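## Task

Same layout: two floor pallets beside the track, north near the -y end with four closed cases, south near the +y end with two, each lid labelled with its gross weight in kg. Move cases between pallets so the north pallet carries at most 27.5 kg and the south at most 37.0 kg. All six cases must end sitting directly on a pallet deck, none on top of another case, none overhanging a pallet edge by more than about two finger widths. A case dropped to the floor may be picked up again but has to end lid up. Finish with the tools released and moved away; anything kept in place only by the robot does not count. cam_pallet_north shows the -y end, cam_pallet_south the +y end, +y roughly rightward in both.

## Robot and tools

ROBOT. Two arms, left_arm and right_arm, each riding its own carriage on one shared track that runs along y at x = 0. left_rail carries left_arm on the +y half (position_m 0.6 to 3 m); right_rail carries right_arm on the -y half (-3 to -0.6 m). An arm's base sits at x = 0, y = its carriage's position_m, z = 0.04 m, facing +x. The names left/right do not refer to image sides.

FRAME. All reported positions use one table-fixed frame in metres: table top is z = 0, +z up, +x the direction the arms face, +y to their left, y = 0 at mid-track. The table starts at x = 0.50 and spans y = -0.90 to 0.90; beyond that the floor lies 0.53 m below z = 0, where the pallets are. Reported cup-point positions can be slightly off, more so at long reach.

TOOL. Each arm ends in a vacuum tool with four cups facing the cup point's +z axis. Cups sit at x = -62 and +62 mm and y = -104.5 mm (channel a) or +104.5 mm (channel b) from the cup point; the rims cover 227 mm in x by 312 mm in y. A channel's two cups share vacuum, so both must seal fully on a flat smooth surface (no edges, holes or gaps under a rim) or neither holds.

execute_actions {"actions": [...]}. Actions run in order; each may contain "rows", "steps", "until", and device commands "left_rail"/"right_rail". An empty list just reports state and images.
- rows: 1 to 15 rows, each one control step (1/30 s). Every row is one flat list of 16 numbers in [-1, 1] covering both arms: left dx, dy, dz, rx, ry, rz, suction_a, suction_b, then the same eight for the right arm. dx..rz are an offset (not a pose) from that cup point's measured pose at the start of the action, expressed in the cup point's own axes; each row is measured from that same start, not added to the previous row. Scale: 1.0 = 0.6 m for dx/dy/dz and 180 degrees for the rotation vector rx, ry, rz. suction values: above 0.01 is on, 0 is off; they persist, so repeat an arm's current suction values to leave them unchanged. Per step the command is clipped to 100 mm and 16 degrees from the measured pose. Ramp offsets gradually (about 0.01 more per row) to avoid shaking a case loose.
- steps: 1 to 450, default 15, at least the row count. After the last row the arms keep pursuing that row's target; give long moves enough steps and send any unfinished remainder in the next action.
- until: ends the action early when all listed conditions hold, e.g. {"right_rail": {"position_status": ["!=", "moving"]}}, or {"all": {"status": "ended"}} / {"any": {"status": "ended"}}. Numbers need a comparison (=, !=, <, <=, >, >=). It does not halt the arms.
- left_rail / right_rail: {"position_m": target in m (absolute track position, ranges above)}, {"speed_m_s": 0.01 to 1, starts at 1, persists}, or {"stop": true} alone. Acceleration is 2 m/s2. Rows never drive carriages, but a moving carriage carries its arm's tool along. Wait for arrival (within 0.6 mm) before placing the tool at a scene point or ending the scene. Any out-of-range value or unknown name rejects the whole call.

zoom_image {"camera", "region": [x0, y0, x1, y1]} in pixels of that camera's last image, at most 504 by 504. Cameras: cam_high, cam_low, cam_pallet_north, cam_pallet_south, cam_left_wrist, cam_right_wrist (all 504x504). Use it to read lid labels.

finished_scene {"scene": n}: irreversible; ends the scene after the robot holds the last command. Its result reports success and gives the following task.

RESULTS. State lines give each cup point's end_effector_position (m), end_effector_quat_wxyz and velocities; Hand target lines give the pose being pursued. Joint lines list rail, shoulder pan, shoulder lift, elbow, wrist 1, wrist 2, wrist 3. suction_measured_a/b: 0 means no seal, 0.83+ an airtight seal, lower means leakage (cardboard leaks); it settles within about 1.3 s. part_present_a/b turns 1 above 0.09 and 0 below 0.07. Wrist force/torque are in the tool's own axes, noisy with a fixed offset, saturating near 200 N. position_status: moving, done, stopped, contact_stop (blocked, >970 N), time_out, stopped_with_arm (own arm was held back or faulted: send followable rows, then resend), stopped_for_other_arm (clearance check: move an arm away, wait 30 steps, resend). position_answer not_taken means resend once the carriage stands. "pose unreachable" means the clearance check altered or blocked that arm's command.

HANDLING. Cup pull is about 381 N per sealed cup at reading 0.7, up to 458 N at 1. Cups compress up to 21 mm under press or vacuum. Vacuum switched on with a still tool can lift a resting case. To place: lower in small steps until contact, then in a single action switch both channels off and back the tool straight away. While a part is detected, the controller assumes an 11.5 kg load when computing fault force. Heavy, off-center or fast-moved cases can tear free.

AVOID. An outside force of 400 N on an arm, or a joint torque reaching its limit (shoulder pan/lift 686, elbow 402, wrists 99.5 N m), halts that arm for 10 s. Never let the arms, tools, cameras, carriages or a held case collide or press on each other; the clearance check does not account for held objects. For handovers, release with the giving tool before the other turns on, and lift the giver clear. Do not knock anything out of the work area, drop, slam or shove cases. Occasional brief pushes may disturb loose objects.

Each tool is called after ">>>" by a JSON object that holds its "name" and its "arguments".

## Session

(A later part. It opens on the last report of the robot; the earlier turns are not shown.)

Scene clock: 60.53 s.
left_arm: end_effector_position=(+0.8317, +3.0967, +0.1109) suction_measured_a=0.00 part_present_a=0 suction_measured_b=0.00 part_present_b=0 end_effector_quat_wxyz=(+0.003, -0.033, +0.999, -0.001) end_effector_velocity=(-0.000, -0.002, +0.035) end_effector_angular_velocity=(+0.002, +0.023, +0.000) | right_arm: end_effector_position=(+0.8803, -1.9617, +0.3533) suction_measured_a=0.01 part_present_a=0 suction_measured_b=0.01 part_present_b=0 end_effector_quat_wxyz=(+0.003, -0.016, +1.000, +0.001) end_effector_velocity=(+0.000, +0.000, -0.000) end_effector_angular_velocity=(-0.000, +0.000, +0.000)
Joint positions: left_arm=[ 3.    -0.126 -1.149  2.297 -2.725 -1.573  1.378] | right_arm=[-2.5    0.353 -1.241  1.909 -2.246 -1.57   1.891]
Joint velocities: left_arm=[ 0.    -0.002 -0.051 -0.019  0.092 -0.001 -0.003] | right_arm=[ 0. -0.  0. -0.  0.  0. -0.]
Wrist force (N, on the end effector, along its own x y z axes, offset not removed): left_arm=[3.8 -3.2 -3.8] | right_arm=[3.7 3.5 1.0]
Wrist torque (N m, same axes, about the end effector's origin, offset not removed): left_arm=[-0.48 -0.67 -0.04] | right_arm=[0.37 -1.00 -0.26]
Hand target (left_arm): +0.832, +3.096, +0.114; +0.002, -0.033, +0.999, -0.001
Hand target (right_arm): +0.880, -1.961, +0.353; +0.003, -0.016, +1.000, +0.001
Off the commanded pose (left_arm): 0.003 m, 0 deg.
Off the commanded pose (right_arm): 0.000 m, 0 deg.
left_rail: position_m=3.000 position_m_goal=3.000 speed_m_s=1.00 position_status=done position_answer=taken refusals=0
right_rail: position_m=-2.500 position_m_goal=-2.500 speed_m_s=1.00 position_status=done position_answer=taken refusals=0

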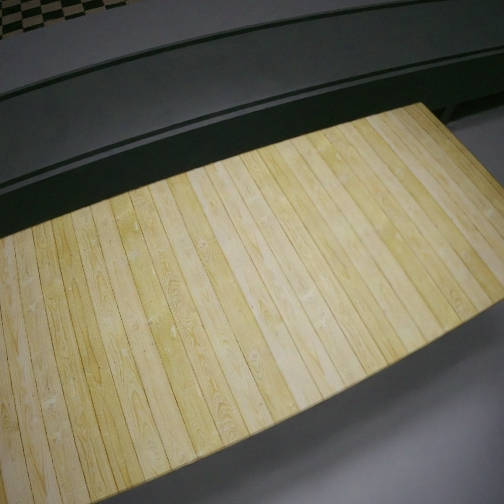

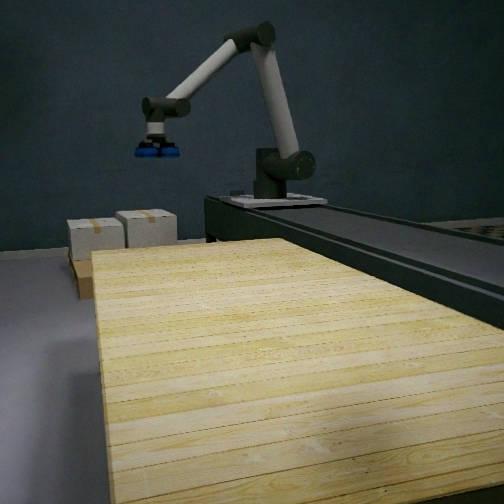

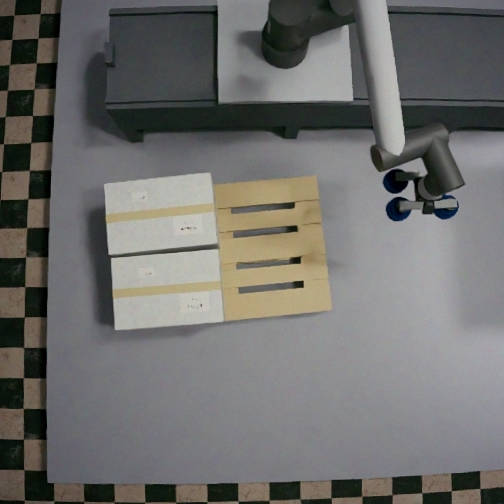

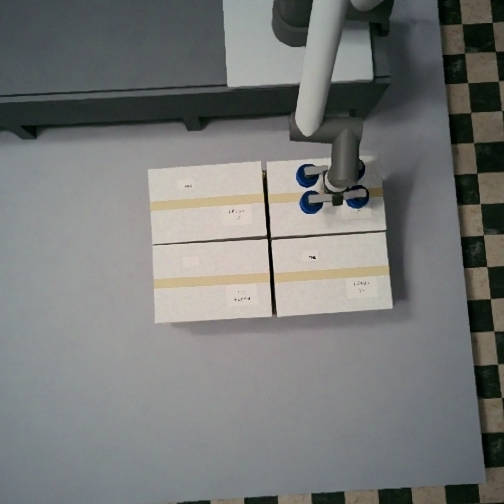

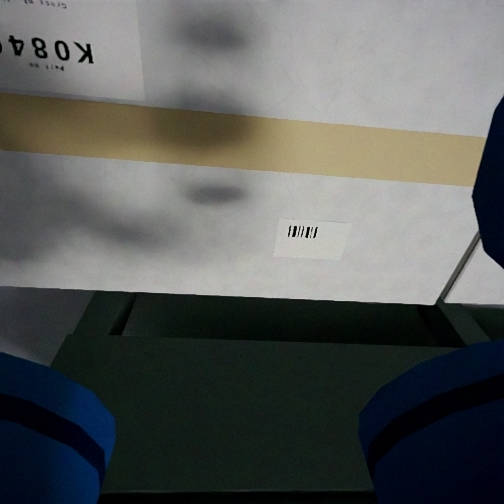

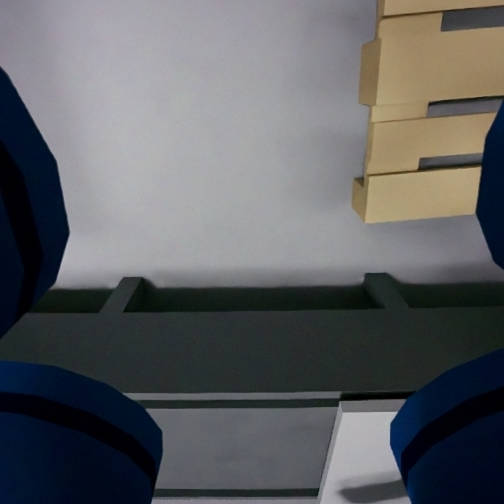

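>>> {"name": "execute_actions", "arguments": {"actions": []}}

Scene clock: 61.27 s.
left_arm: end_effector_position=(+0.8318, +3.0963, +0.1137) suction_measured_a=0.00 part_present_a=0 suction_measured_b=0.00 part_present_b=0 end_effector_quat_wxyz=(+0.002, -0.033, +0.999, -0.001) end_effector_velocity=(+0.000, -0.000, +0.000) end_effector_angular_velocity=(-0.000, -0.000, -0.000) | right_arm: end_effector_position=(+0.8803, -1.9617, +0.3533) suction_measured_a=0.01 part_present_a=0 suction_measured_b=0.01 part_present_b=0 end_effector_quat_wxyz=(+0.003, -0.016, +1.000, +0.001) end_effector_velocity=(-0.000, -0.000, +0.000) end_effector_angular_velocity=(+0.000, -0.000, +0.000)
Joint positions: left_arm=[ 3.    -0.126 -1.153  2.295 -2.717 -1.573  1.378] | right_arm=[-2.5    0.353 -1.241  1.909 -2.246 -1.57   1.891]
Joint velocities: left_arm=[ 0. -0. -0. -0.  0. -0. -0.] | right_arm=[ 0. -0. -0.  0. -0.  0. -0.]
Wrist force (N, on the end effector, along its own x y z axes, offset not removed): left_arm=[7.0 -5.1 -1.0] | right_arm=[-0.8 5.9 -3.9]
Wrist torque (N m, same axes, about the end effector's origin, offset not removed): left_arm=[-0.77 -1.12 -0.11] | right_arm=[0.44 -0.36 -0.61]
Hand target (left_arm): +0.832, +3.096, +0.114; +0.002, -0.033, +0.999, -0.001
Hand target (right_arm): +0.880, -1.961, +0.353; +0.003, -0.016, +1.000, +0.001
Off the commanded pose (left_arm): 0.001 m, 0 deg.
Off the commanded pose (right_arm): 0.000 m, 0 deg.
left_rail: position_m=3.000 position_m_goal=3.000 speed_m_s=1.00 position_status=done position_answer=taken refusals=0
right_rail: position_m=-2.500 position_m_goal=-2.500 speed_m_s=1.00 position_status=done position_answer=taken refusals=0

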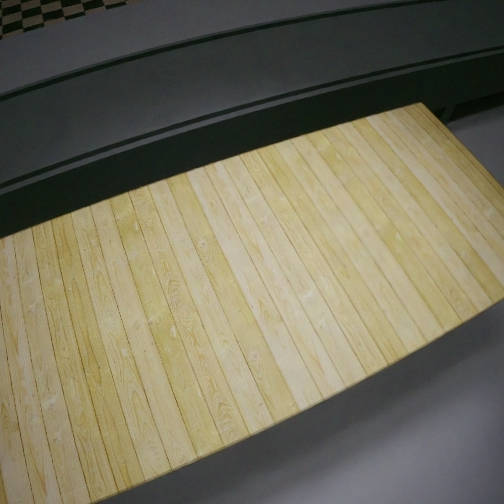

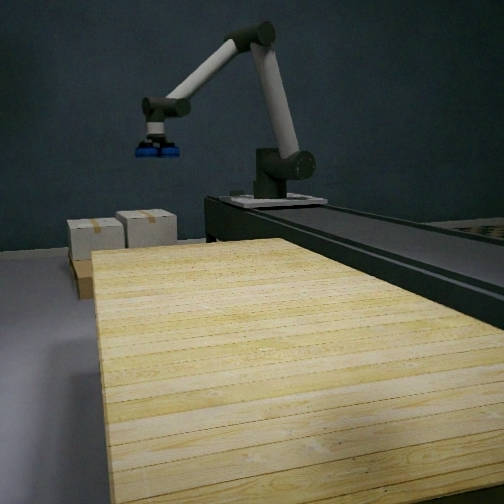

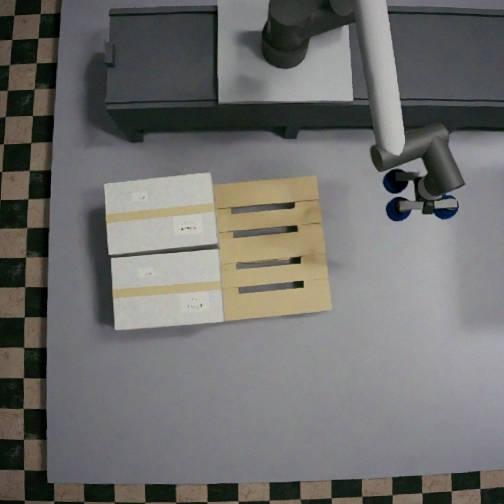

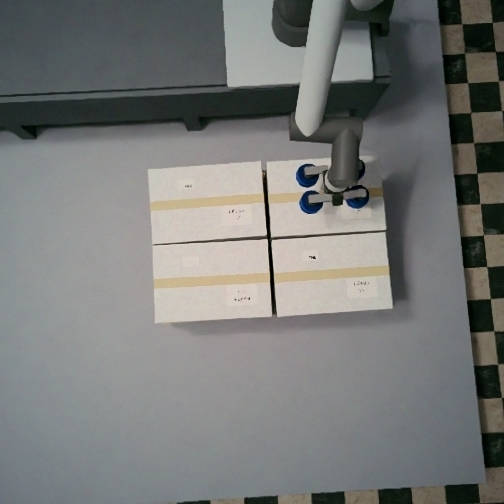

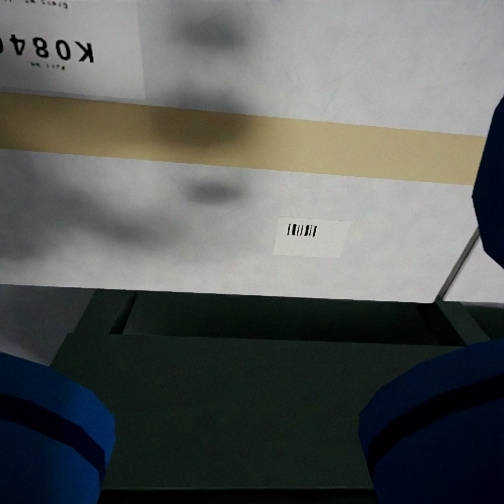

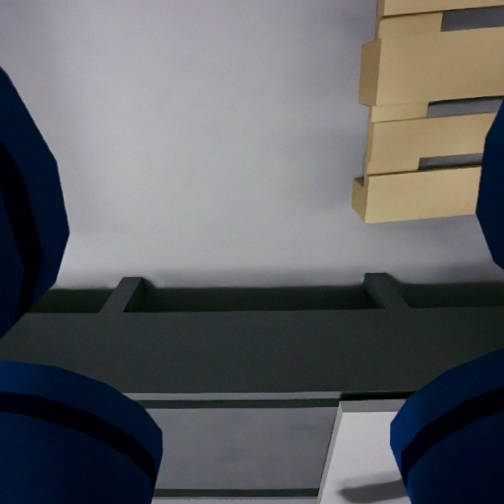

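>>> {"name": "finished_scene", "arguments": {"scene": 2}}

The scene is finished: the task was done.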